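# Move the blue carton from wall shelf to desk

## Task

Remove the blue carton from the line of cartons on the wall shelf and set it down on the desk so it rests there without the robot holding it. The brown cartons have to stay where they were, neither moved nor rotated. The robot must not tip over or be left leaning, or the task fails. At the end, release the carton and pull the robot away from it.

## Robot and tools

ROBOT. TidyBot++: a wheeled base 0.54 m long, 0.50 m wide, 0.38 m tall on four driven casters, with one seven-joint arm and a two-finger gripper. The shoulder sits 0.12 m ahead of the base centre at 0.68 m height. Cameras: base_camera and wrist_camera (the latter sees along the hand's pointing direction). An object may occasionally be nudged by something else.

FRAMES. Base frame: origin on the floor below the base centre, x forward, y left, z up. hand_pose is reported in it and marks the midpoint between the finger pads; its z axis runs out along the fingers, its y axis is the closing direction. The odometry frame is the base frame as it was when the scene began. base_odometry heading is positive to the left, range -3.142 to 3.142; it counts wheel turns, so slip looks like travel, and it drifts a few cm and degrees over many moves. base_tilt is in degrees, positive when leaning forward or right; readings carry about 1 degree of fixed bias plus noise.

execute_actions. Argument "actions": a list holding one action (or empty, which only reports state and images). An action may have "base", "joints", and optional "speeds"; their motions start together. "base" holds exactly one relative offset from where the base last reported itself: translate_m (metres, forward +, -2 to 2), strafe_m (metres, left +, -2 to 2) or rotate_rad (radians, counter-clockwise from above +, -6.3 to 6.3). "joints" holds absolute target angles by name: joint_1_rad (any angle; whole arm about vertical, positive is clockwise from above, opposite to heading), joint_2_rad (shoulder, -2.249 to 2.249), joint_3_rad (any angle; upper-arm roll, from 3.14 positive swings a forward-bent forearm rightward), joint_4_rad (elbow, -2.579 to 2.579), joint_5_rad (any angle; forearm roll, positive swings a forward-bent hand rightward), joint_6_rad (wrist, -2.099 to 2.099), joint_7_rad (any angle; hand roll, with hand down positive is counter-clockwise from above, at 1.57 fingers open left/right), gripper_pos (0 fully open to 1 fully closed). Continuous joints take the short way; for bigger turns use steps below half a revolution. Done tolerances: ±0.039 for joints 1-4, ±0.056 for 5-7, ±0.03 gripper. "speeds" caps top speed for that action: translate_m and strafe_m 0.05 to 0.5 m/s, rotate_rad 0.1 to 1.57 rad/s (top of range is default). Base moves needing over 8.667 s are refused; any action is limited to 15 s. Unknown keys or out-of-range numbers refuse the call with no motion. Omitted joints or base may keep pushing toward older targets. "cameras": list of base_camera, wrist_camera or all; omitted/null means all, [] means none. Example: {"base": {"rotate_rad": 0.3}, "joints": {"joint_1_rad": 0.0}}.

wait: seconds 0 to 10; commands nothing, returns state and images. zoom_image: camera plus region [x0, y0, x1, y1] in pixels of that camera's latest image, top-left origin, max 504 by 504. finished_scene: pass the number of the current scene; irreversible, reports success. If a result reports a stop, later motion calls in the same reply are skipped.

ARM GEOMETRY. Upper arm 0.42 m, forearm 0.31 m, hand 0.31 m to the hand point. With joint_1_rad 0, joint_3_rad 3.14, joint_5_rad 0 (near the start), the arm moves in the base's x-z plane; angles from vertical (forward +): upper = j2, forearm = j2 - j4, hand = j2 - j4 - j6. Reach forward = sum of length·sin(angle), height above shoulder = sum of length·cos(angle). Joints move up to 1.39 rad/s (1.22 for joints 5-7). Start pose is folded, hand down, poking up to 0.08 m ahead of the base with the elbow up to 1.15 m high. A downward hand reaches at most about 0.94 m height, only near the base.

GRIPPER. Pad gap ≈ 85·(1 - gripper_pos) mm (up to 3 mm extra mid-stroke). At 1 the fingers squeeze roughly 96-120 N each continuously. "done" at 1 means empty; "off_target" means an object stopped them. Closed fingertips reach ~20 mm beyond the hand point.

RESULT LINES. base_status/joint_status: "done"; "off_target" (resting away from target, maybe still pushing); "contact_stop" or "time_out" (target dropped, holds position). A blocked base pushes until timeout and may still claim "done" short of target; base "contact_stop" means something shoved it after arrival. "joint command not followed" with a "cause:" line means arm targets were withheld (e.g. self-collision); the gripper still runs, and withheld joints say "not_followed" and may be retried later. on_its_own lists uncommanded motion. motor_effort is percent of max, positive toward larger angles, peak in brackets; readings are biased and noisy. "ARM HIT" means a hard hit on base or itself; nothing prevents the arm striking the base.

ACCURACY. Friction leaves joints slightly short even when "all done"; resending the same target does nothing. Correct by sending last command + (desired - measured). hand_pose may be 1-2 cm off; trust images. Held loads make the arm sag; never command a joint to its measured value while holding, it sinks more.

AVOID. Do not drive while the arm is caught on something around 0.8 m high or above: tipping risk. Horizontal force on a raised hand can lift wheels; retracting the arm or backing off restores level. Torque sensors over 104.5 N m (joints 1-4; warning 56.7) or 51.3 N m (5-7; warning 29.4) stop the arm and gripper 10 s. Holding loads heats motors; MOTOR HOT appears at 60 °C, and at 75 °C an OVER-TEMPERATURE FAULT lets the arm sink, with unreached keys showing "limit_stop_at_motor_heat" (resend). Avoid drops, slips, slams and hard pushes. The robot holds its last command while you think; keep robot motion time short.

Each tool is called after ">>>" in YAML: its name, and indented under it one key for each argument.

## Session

>>> execute_actions:
  actions: []

Scene clock: 0.00 s.
base_odometry: x=+0.000 y=+0.000 heading=+0.000 (m, m, rad; odometry frame)
base_tilt: forward=-0.1 right=-0.4 (deg)
base_status: not commanded
joint_positions: joint_1_rad=+0.038 joint_2_rad=-0.298 joint_3_rad=+3.152 joint_4_rad=-2.559 joint_5_rad=-0.043 joint_6_rad=-0.873 joint_7_rad=+1.622 gripper_pos=+0.000
joint_status: not commanded
motor_effort: joint_1_rad=+0 joint_2_rad=-3 joint_3_rad=-1 joint_4_rad=+17 joint_5_rad=+1 joint_6_rad=+1 joint_7_rad=+0 (%)
hand_pose: x=+0.2410 y=+0.0062 z=+0.5728 quat_wxyz=(-0.018, +1.000, -0.012, +0.005) (m; base frame)
pictures: base_camera, wrist_camera
Images, in order (width x height): base_camera 644x364, wrist_camera 644x476.

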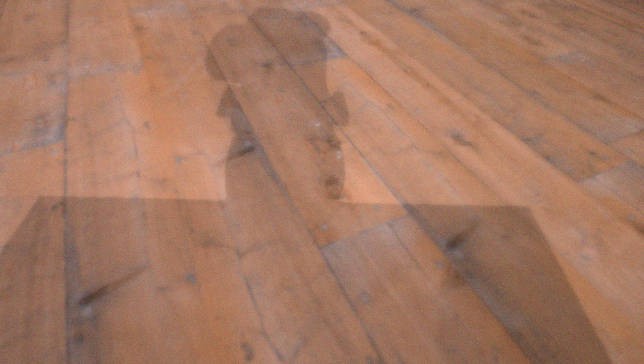

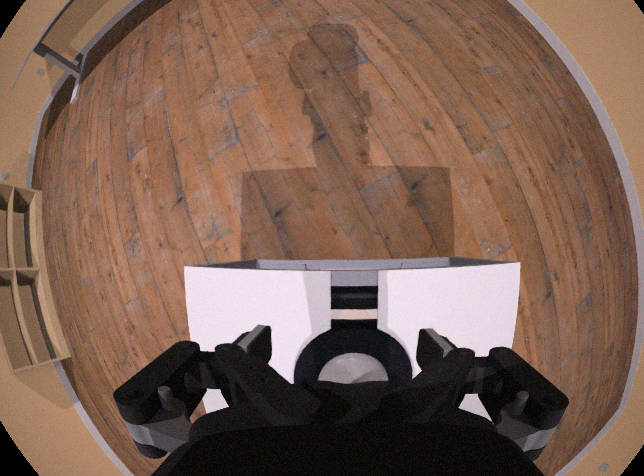

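>>> execute_actions:
  actions:
    - {"base":{"rotate_rad":-2.7},"joints":{"joint_1_rad":-0.018,"joint_3_rad":3.125,"joint_5_rad":0.023,"joint_6_rad":0.69,"joint_7_rad":1.55}}

Scene clock: 4.60 s.
base_odometry: x=+0.000 y=+0.000 heading=-2.698 (m, m, rad; odometry frame)
base_tilt: forward=-0.1 right=-0.4 (deg)
base_status: done
joint_positions: joint_1_rad=+0.007 joint_2_rad=-0.298 joint_3_rad=+3.143 joint_4_rad=-2.556 joint_5_rad=-0.003 joint_6_rad=+0.686 joint_7_rad=+1.577 gripper_pos=+0.000
joint_status: all done
motor_effort: joint_1_rad=+0(1) joint_2_rad=-7(8) joint_3_rad=+0(0) joint_4_rad=+19(19) joint_5_rad=+1(1) joint_6_rad=+7(6) joint_7_rad=+0(1) (%)
hand_pose: x=+0.5497 y=-0.0027 z=+0.8842 quat_wxyz=(+0.005, +0.708, -0.002, +0.707) (m; base frame)
pictures: base_camera, wrist_camera
Images, in order (width x height): base_camera 644x364, wrist_camera 644x476.

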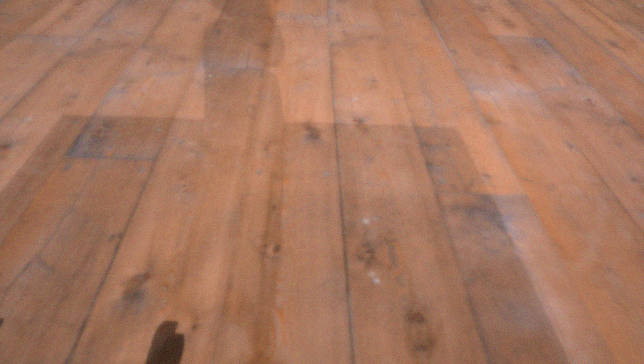

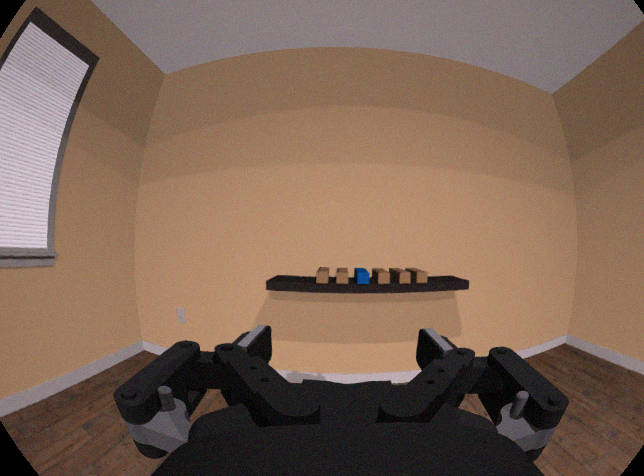

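>>> zoom_image:
  camera: "wrist_camera"
  region: [260, 240, 480, 320]

Region (260, 240, 480, 320) of wrist_camera's 644x476 image, scaled by 2.291; it fills the top 183 rows of this view, and the rest is white.

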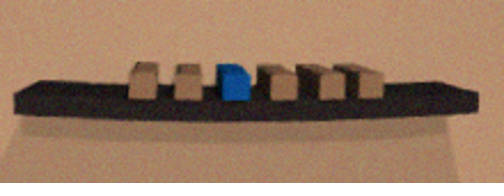

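>>> execute_actions:
  actions:
    - {"base":{"translate_m":0.9},"joints":{"joint_1_rad":-0.025,"joint_2_rad":0.15,"joint_4_rad":-0.958,"joint_6_rad":-1.756,"gripper_pos":0.08}}

Scene clock: 8.33 s.
base_odometry: x=-0.814 y=-0.384 heading=-2.699 (m, m, rad; odometry frame)
base_tilt: forward=-0.1 right=-0.4 (deg)
base_status: done
joint_positions: joint_1_rad=+0.002 joint_2_rad=+0.137 joint_3_rad=+3.142 joint_4_rad=-0.967 joint_5_rad=-0.003 joint_6_rad=-1.732 joint_7_rad=+1.577 gripper_pos=+0.080
joint_status: all done
motor_effort: joint_1_rad=+0(0) joint_2_rad=-21(21) joint_3_rad=-1(0) joint_4_rad=+17(23) joint_5_rad=+1(1) joint_6_rad=+2(7) joint_7_rad=+0(1) (%)
hand_pose: x=+0.5509 y=+0.0012 z=+0.9430 quat_wxyz=(-0.001, +0.988, +0.002, +0.152) (m; base frame)
pictures: base_camera, wrist_camera
Images, in order (width x height): base_camera 644x364, wrist_camera 644x476.

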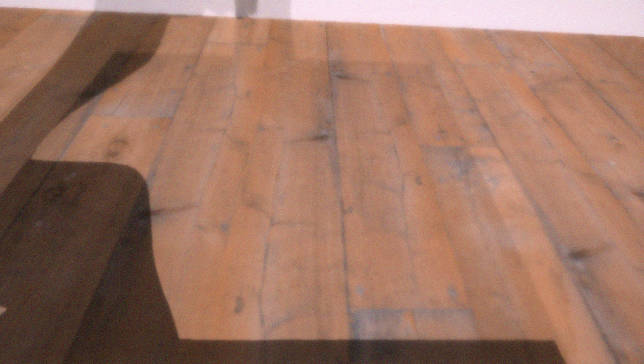

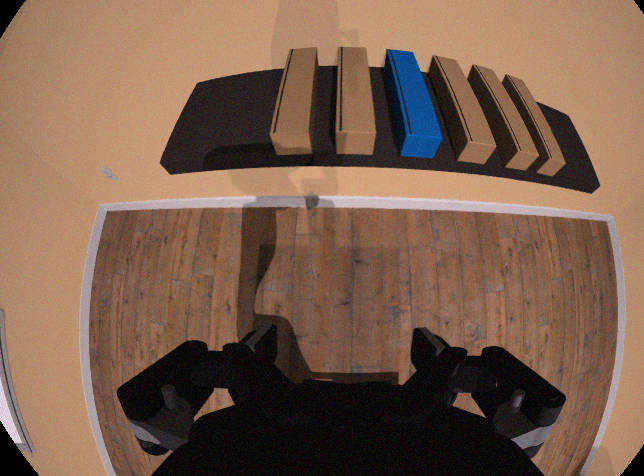

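>>> execute_actions:
  actions:
    - {"base":{"strafe_m":-0.113},"joints":{"joint_4_rad":-1.08,"joint_6_rad":-1.63}}
  cameras: ["wrist_camera"]

>>> execute_actions:
  actions:
    - {"base":{"translate_m":0.3}}
  cameras: ["wrist_camera"]

Scene clock: 9.97 s.
base_odometry: x=-0.863 y=-0.282 heading=-2.699 (m, m, rad; odometry frame)
base_tilt: forward=-0.1 right=-0.4 (deg)
base_status: done
joint_positions: joint_1_rad=-0.007 joint_2_rad=+0.142 joint_3_rad=+3.138 joint_4_rad=-1.074 joint_5_rad=+0.001 joint_6_rad=-1.653 joint_7_rad=+1.577 gripper_pos=+0.080
joint_status: all done
motor_effort: joint_1_rad=+0(2) joint_2_rad=-21(22) joint_3_rad=-1(3) joint_4_rad=+17(19) joint_5_rad=+1(0) joint_6_rad=+1(1) joint_7_rad=+1(1) (%)
hand_pose: x=+0.5570 y=+0.0053 z=+0.9078 quat_wxyz=(+0.000, +0.991, +0.008, +0.136) (m; base frame)
pictures: wrist_camera
Images, in order (width x height): wrist_camera 644x476.

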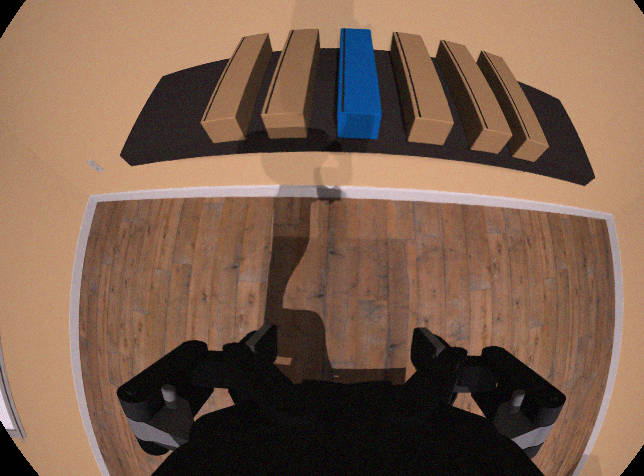

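Scene clock: 11.87 s.
base_odometry: x=-1.134 y=-0.410 heading=-2.700 (m, m, rad; odometry frame)
base_tilt: forward=-0.1 right=-0.4 (deg)
base_status: done
joint_positions: joint_1_rad=-0.007 joint_2_rad=+0.151 joint_3_rad=+3.138 joint_4_rad=-1.075 joint_5_rad=+0.001 joint_6_rad=-1.651 joint_7_rad=+1.577 gripper_pos=+0.080
joint_status: not commanded
motor_effort: joint_1_rad=+0(1) joint_2_rad=-23(25) joint_3_rad=+0(0) joint_4_rad=+18(19) joint_5_rad=+0(1) joint_6_rad=+1(2) joint_7_rad=+0(0) (%)
hand_pose: x=+0.5596 y=+0.0052 z=+0.9036 quat_wxyz=(+0.000, +0.991, +0.008, +0.132) (m; base frame)
pictures: wrist_camera
Images, in order (width x height): wrist_camera 644x476.

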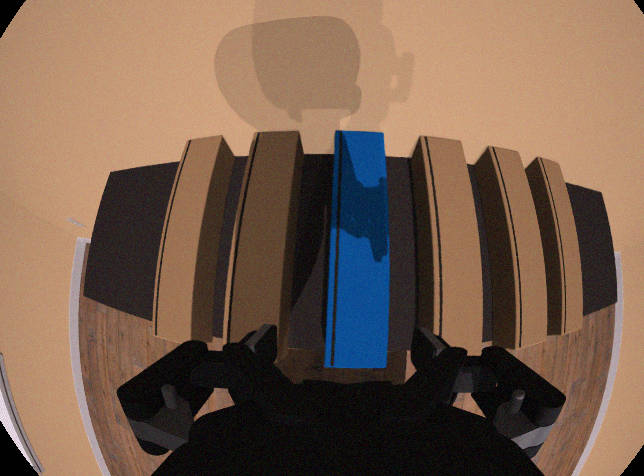

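>>> execute_actions:
  actions:
    - {"base":{"translate_m":0.08},"joints":{"joint_4_rad":-1.21,"joint_6_rad":-1.49,"joint_7_rad":1.525}}
  cameras: ["wrist_camera"]

Scene clock: 13.57 s.
base_odometry: x=-1.207 y=-0.444 heading=-2.700 (m, m, rad; odometry frame)
base_tilt: forward=+0.0 right=-0.4 (deg)
base_status: done
joint_positions: joint_1_rad=-0.007 joint_2_rad=+0.157 joint_3_rad=+3.138 joint_4_rad=-1.204 joint_5_rad=+0.001 joint_6_rad=-1.510 joint_7_rad=+1.552 gripper_pos=+0.080
joint_status: all done
motor_effort: joint_1_rad=+0(2) joint_2_rad=-22(26) joint_3_rad=+0(3) joint_4_rad=+18(20) joint_5_rad=+1(0) joint_6_rad=+1(2) joint_7_rad=+0(0) (%)
hand_pose: x=+0.5755 y=+0.0054 z=+0.8627 quat_wxyz=(-0.001, +0.991, -0.004, +0.135) (m; base frame)
pictures: wrist_camera
Images, in order (width x height): wrist_camera 644x476.

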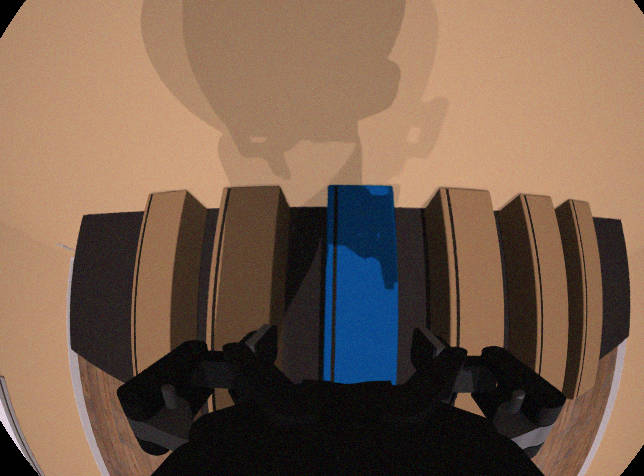

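>>> execute_actions:
  actions:
    - {"base":{"strafe_m":-0.015},"joints":{"joint_4_rad":-1.32,"joint_6_rad":-1.375,"gripper_pos":0.1}}
  cameras: ["wrist_camera"]

>>> zoom_image:
  camera: "wrist_camera"
  region: [160, 240, 520, 420]

Scene clock: 14.80 s.
base_odometry: x=-1.213 y=-0.431 heading=-2.700 (m, m, rad; odometry frame)
base_tilt: forward=-0.1 right=-0.4 (deg)
base_status: done
joint_positions: joint_1_rad=-0.009 joint_2_rad=+0.156 joint_3_rad=+3.136 joint_4_rad=-1.315 joint_5_rad=+0.002 joint_6_rad=-1.399 joint_7_rad=+1.552 gripper_pos=+0.100
joint_status: all done
motor_effort: joint_1_rad=+0(3) joint_2_rad=-22(24) joint_3_rad=+0(1) joint_4_rad=+19(19) joint_5_rad=+1(2) joint_6_rad=+1(2) joint_7_rad=+0(1) (%)
hand_pose: x=+0.5807 y=+0.0073 z=+0.8289 quat_wxyz=(-0.002, +0.991, -0.002, +0.135) (m; base frame)
pictures: wrist_camera
Images, in order (width x height): wrist_camera 644x476.

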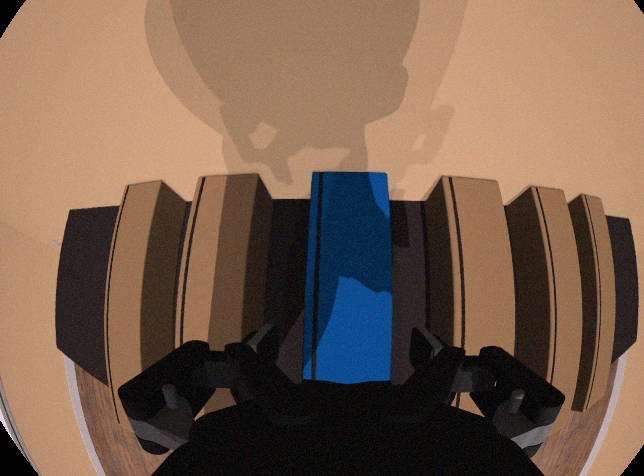

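Region (160, 240, 520, 420) of wrist_camera's 644x476 image, scaled by 1.400.

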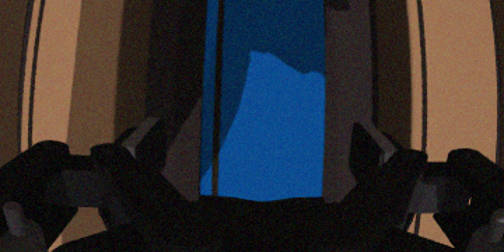

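>>> execute_actions:
  actions:
    - {"base":{"strafe_m":-0.005},"joints":{"joint_4_rad":-1.44,"joint_6_rad":-1.25}}
  cameras: ["wrist_camera"]

>>> zoom_image:
  camera: "wrist_camera"
  region: [160, 240, 520, 420]

Scene clock: 15.97 s.
base_odometry: x=-1.216 y=-0.427 heading=-2.699 (m, m, rad; odometry frame)
base_tilt: forward=-0.1 right=-0.4 (deg)
base_status: done
joint_positions: joint_1_rad=-0.010 joint_2_rad=+0.156 joint_3_rad=+3.136 joint_4_rad=-1.435 joint_5_rad=+0.002 joint_6_rad=-1.274 joint_7_rad=+1.552 gripper_pos=+0.100
joint_status: all done
motor_effort: joint_1_rad=+0(3) joint_2_rad=-23(24) joint_3_rad=+0(1) joint_4_rad=+19(20) joint_5_rad=+0(2) joint_6_rad=+1(2) joint_7_rad=+1(0) (%)
hand_pose: x=+0.5835 y=+0.0081 z=+0.7918 quat_wxyz=(-0.002, +0.990, -0.001, +0.138) (m; base frame)
pictures: wrist_camera
Images, in order (width x height): wrist_camera 644x476.

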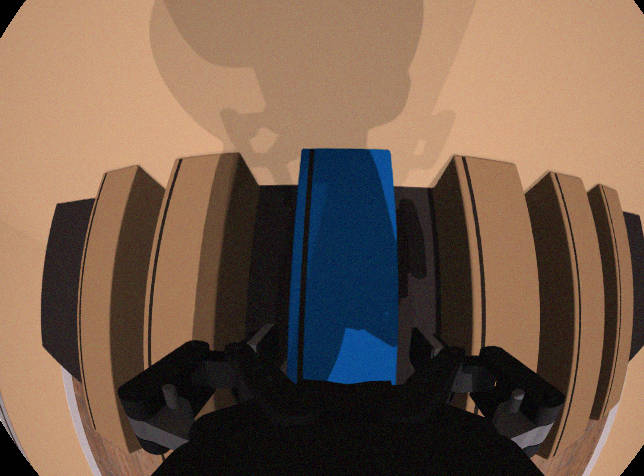

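Region (160, 240, 520, 420) of wrist_camera's 644x476 image, scaled by 1.400.

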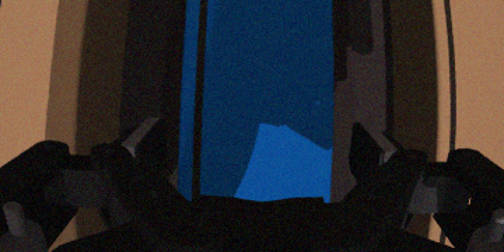

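>>> execute_actions:
  actions:
    - {"joints":{"joint_4_rad":-1.512,"joint_6_rad":-1.178,"gripper_pos":0.16}}
  cameras: ["wrist_camera"]

>>> execute_actions:
  actions:
    - {"joints":{"gripper_pos":1}}
  cameras: ["wrist_camera"]

Scene clock: 17.07 s.
base_odometry: x=-1.216 y=-0.427 heading=-2.699 (m, m, rad; odometry frame)
base_tilt: forward=+0.0 right=-0.3 (deg)
base_status: not commanded
joint_positions: joint_1_rad=-0.010 joint_2_rad=+0.156 joint_3_rad=+3.136 joint_4_rad=-1.507 joint_5_rad=+0.002 joint_6_rad=-1.203 joint_7_rad=+1.552 gripper_pos=+0.160
joint_status: all done
motor_effort: joint_1_rad=+0(0) joint_2_rad=-22(24) joint_3_rad=+0(1) joint_4_rad=+18(19) joint_5_rad=+1(1) joint_6_rad=+1(1) joint_7_rad=+1(1) (%)
hand_pose: x=+0.5820 y=+0.0081 z=+0.7690 quat_wxyz=(-0.002, +0.990, -0.001, +0.138) (m; base frame)
pictures: wrist_camera
Images, in order (width x height): wrist_camera 644x476.

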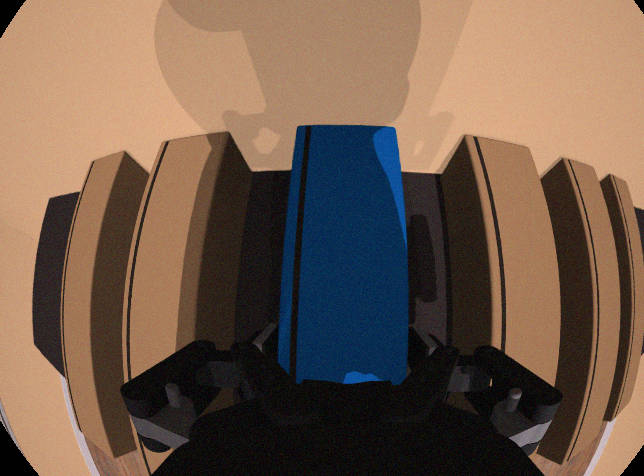

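Scene clock: 18.07 s.
base_odometry: x=-1.216 y=-0.427 heading=-2.699 (m, m, rad; odometry frame)
base_tilt: forward=-0.1 right=-0.3 (deg)
base_status: not commanded
joint_positions: joint_1_rad=-0.010 joint_2_rad=+0.155 joint_3_rad=+3.136 joint_4_rad=-1.507 joint_5_rad=+0.002 joint_6_rad=-1.202 joint_7_rad=+1.552 gripper_pos=+0.345
joint_status: gripper_pos off_target (ended at +0.345, target +1.000)
motor_effort: joint_1_rad=+0(0) joint_2_rad=-23(23) joint_3_rad=-1(1) joint_4_rad=+19(19) joint_5_rad=+0(1) joint_6_rad=+1(2) joint_7_rad=+0(0) (%)
hand_pose: x=+0.5822 y=+0.0081 z=+0.7697 quat_wxyz=(-0.002, +0.990, -0.001, +0.139) (m; base frame)
pictures: wrist_camera
Images, in order (width x height): wrist_camera 644x476.

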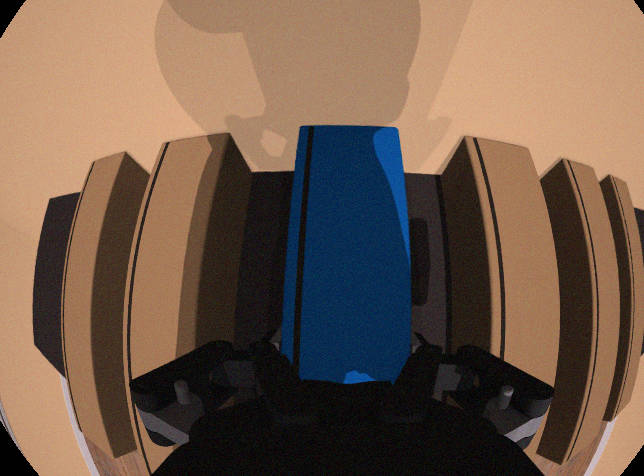

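>>> execute_actions:
  actions:
    - {"base":{"translate_m":-1.8},"joints":{"joint_4_rad":-1.04,"joint_6_rad":-1.69}}
  cameras: ["wrist_camera"]

>>> execute_actions:
  actions:
    - {"base":{"rotate_rad":3.14}}

Scene clock: 23.37 s.
base_odometry: x=+0.411 y=+0.344 heading=-2.699 (m, m, rad; odometry frame)
base_tilt: forward=-0.1 right=-0.4 (deg)
base_status: done
joint_positions: joint_1_rad=-0.010 joint_2_rad=+0.153 joint_3_rad=+3.136 joint_4_rad=-1.049 joint_5_rad=+0.002 joint_6_rad=-1.670 joint_7_rad=+1.552 gripper_pos=+0.345
joint_status: all done
motor_effort: joint_1_rad=+0(2) joint_2_rad=-21(27) joint_3_rad=+0(2) joint_4_rad=+18(19) joint_5_rad=+1(1) joint_6_rad=+2(3) joint_7_rad=+0(0) (%)
hand_pose: x=+0.5591 y=+0.0076 z=+0.9110 quat_wxyz=(-0.002, +0.991, -0.001, +0.134) (m; base frame)
pictures: wrist_camera
Images, in order (width x height): wrist_camera 644x476.

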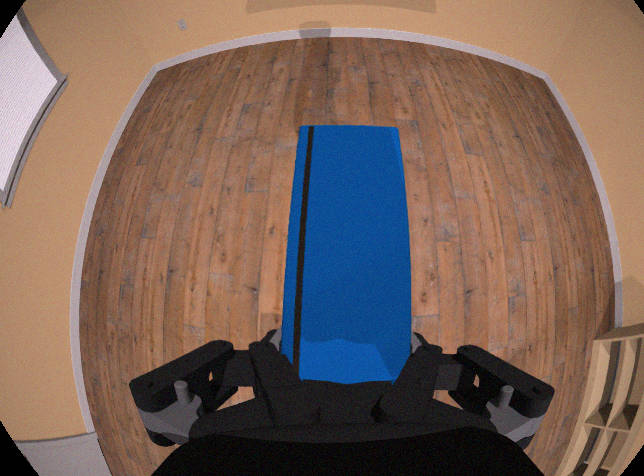

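Scene clock: 26.67 s.
base_odometry: x=+0.411 y=+0.344 heading=+0.439 (m, m, rad; odometry frame)
base_tilt: forward=-0.1 right=-0.4 (deg)
base_status: done
joint_positions: joint_1_rad=-0.014 joint_2_rad=+0.153 joint_3_rad=+3.133 joint_4_rad=-1.049 joint_5_rad=+0.004 joint_6_rad=-1.670 joint_7_rad=+1.552 gripper_pos=+0.345
joint_status: not commanded
motor_effort: joint_1_rad=+0(4) joint_2_rad=-22(25) joint_3_rad=-1(3) joint_4_rad=+18(18) joint_5_rad=+1(1) joint_6_rad=+1(1) joint_7_rad=+1(0) (%)
hand_pose: x=+0.5591 y=+0.0097 z=+0.9109 quat_wxyz=(-0.001, +0.991, +0.002, +0.134) (m; base frame)
pictures: base_camera, wrist_camera
Images, in order (width x height): base_camera 644x364, wrist_camera 644x476.

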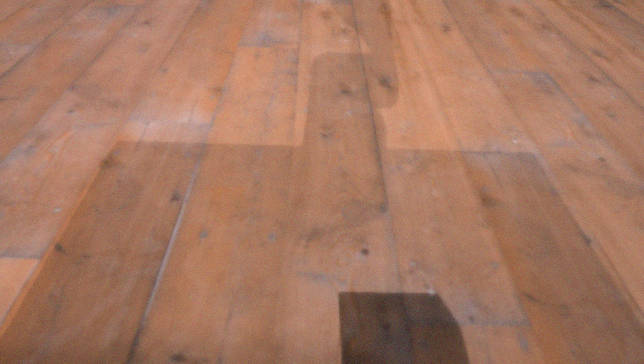

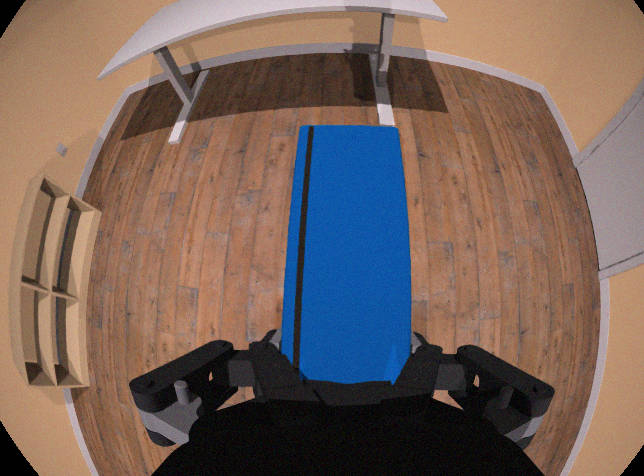

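>>> execute_actions:
  actions:
    - {"base":{"translate_m":1.08},"joints":{"joint_4_rad":-1.34,"joint_6_rad":-1.35}}

Scene clock: 30.63 s.
base_odometry: x=+1.388 y=+0.805 heading=+0.441 (m, m, rad; odometry frame)
base_tilt: forward=-0.1 right=-0.4 (deg)
base_status: done
joint_positions: joint_1_rad=-0.014 joint_2_rad=+0.150 joint_3_rad=+3.133 joint_4_rad=-1.335 joint_5_rad=+0.004 joint_6_rad=-1.370 joint_7_rad=+1.552 gripper_pos=+0.345
joint_status: all done
motor_effort: joint_1_rad=+0(1) joint_2_rad=-22(26) joint_3_rad=-1(2) joint_4_rad=+19(20) joint_5_rad=+1(0) joint_6_rad=+2(3) joint_7_rad=+1(1) (%)
hand_pose: x=+0.5827 y=+0.0104 z=+0.8261 quat_wxyz=(-0.001, +0.990, +0.002, +0.143) (m; base frame)
pictures: base_camera, wrist_camera
Images, in order (width x height): base_camera 644x364, wrist_camera 644x476.

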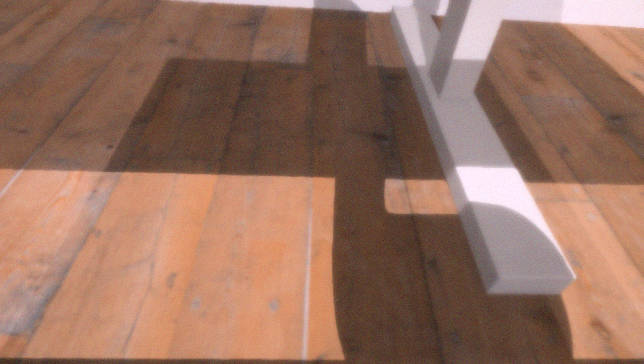

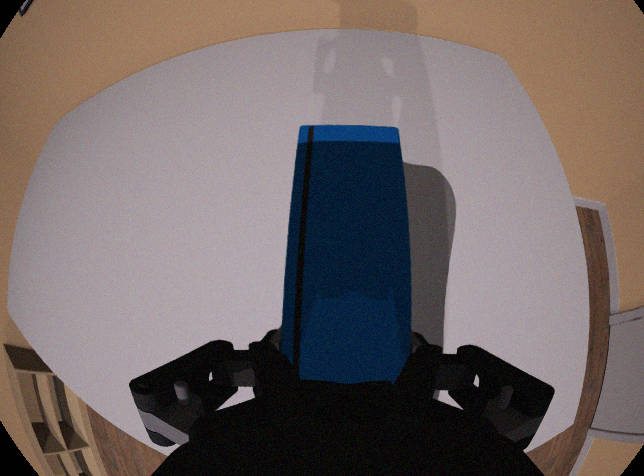

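>>> execute_actions:
  actions:
    - {"base":{"translate_m":0.04},"joints":{"joint_4_rad":-1.52,"joint_6_rad":-1.178}}

Scene clock: 31.97 s.
base_odometry: x=+1.424 y=+0.823 heading=+0.442 (m, m, rad; odometry frame)
base_tilt: forward=-0.1 right=-0.4 (deg)
base_status: done
joint_positions: joint_1_rad=-0.014 joint_2_rad=+0.155 joint_3_rad=+3.133 joint_4_rad=-1.516 joint_5_rad=+0.004 joint_6_rad=-1.203 joint_7_rad=+1.552 gripper_pos=+0.345
joint_status: all done
motor_effort: joint_1_rad=+0(2) joint_2_rad=-23(26) joint_3_rad=-1(2) joint_4_rad=+18(21) joint_5_rad=+1(0) joint_6_rad=+1(2) joint_7_rad=+0(0) (%)
hand_pose: x=+0.5785 y=+0.0104 z=+0.7659 quat_wxyz=(-0.001, +0.991, +0.003, +0.133) (m; base frame)
pictures: base_camera, wrist_camera
Images, in order (width x height): base_camera 644x364, wrist_camera 644x476.

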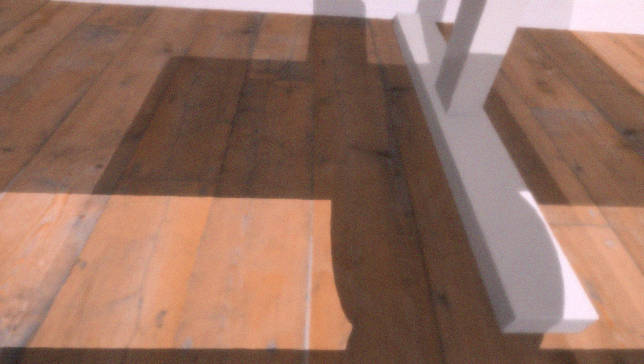

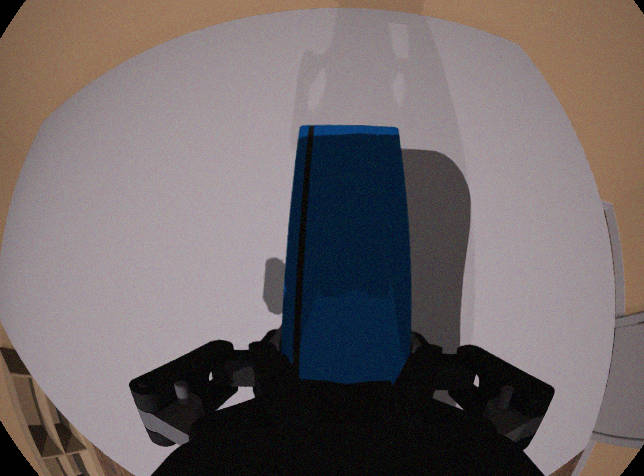

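>>> execute_actions:
  actions:
    - {"joints":{"joint_4_rad":-1.598,"joint_6_rad":-1.09}}
  cameras: []

Scene clock: 33.17 s.
base_odometry: x=+1.424 y=+0.823 heading=+0.442 (m, m, rad; odometry frame)
base_tilt: forward=-0.1 right=-0.4 (deg)
base_status: not commanded
joint_positions: joint_1_rad=-0.014 joint_2_rad=+0.152 joint_3_rad=+3.133 joint_4_rad=-1.592 joint_5_rad=+0.004 joint_6_rad=-1.116 joint_7_rad=+1.552 gripper_pos=+0.345
joint_status: all done
motor_effort: joint_1_rad=+0(0) joint_2_rad=-21(23) joint_3_rad=-1(0) joint_4_rad=+17(20) joint_5_rad=+2(1) joint_6_rad=+1(2) joint_7_rad=+0(0) (%)
hand_pose: x=+0.5787 y=+0.0105 z=+0.7448 quat_wxyz=(-0.002, +0.990, +0.003, +0.141) (m; base frame)
pictures: none
No camera images: the call's "cameras" was empty. Leave "cameras" out to get every camera's image.

Touching at the expected height. Releasing.

>>> execute_actions:
  actions:
    - {"joints":{"gripper_pos":0.1}}
  cameras: ["wrist_camera"]

>>> execute_actions:
  actions:
    - {"base":{"translate_m":-0.42},"joints":{"joint_4_rad":-1.15,"joint_6_rad":-1.5,"gripper_pos":0}}
  cameras: ["wrist_camera"]

Scene clock: 34.43 s.
base_odometry: x=+1.424 y=+0.823 heading=+0.442 (m, m, rad; odometry frame)
base_tilt: forward=-0.1 right=-0.4 (deg)
base_status: not commanded
joint_positions: joint_1_rad=-0.014 joint_2_rad=+0.152 joint_3_rad=+3.133 joint_4_rad=-1.592 joint_5_rad=+0.004 joint_6_rad=-1.116 joint_7_rad=+1.552 gripper_pos=+0.100
joint_status: all done
motor_effort: joint_1_rad=+0(0) joint_2_rad=-22(23) joint_3_rad=-1(1) joint_4_rad=+19(19) joint_5_rad=+1(1) joint_6_rad=+1(2) joint_7_rad=+1(0) (%)
hand_pose: x=+0.5788 y=+0.0105 z=+0.7448 quat_wxyz=(-0.002, +0.990, +0.003, +0.141) (m; base frame)
pictures: wrist_camera
Images, in order (width x height): wrist_camera 644x476.

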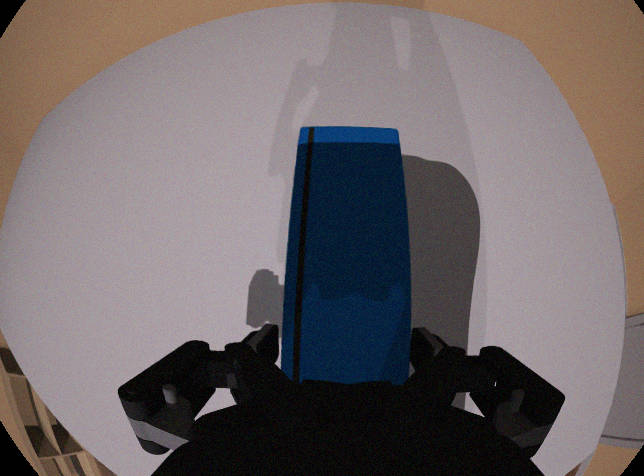

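Scene clock: 36.73 s.
base_odometry: x=+1.044 y=+0.642 heading=+0.443 (m, m, rad; odometry frame)
base_tilt: forward=-0.1 right=-0.4 (deg)
base_status: done
joint_positions: joint_1_rad=-0.014 joint_2_rad=+0.146 joint_3_rad=+3.133 joint_4_rad=-1.158 joint_5_rad=+0.005 joint_6_rad=-1.480 joint_7_rad=+1.552 gripper_pos=+0.000
joint_status: all done
motor_effort: joint_1_rad=+0(4) joint_2_rad=-22(27) joint_3_rad=-1(3) joint_4_rad=+18(20) joint_5_rad=+1(1) joint_6_rad=+2(2) joint_7_rad=+0(0) (%)
hand_pose: x=+0.5920 y=+0.0104 z=+0.8894 quat_wxyz=(-0.002, +0.984, +0.002, +0.178) (m; base frame)
pictures: wrist_camera
Images, in order (width x height): wrist_camera 644x476.

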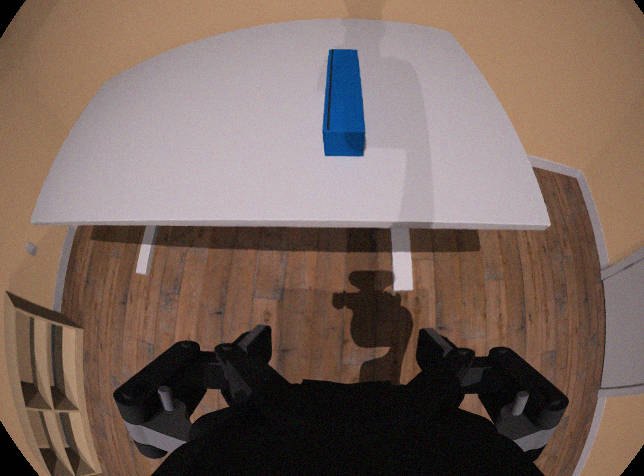

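>>> finished_scene:
  scene: 2

The scene is finished: the task was done.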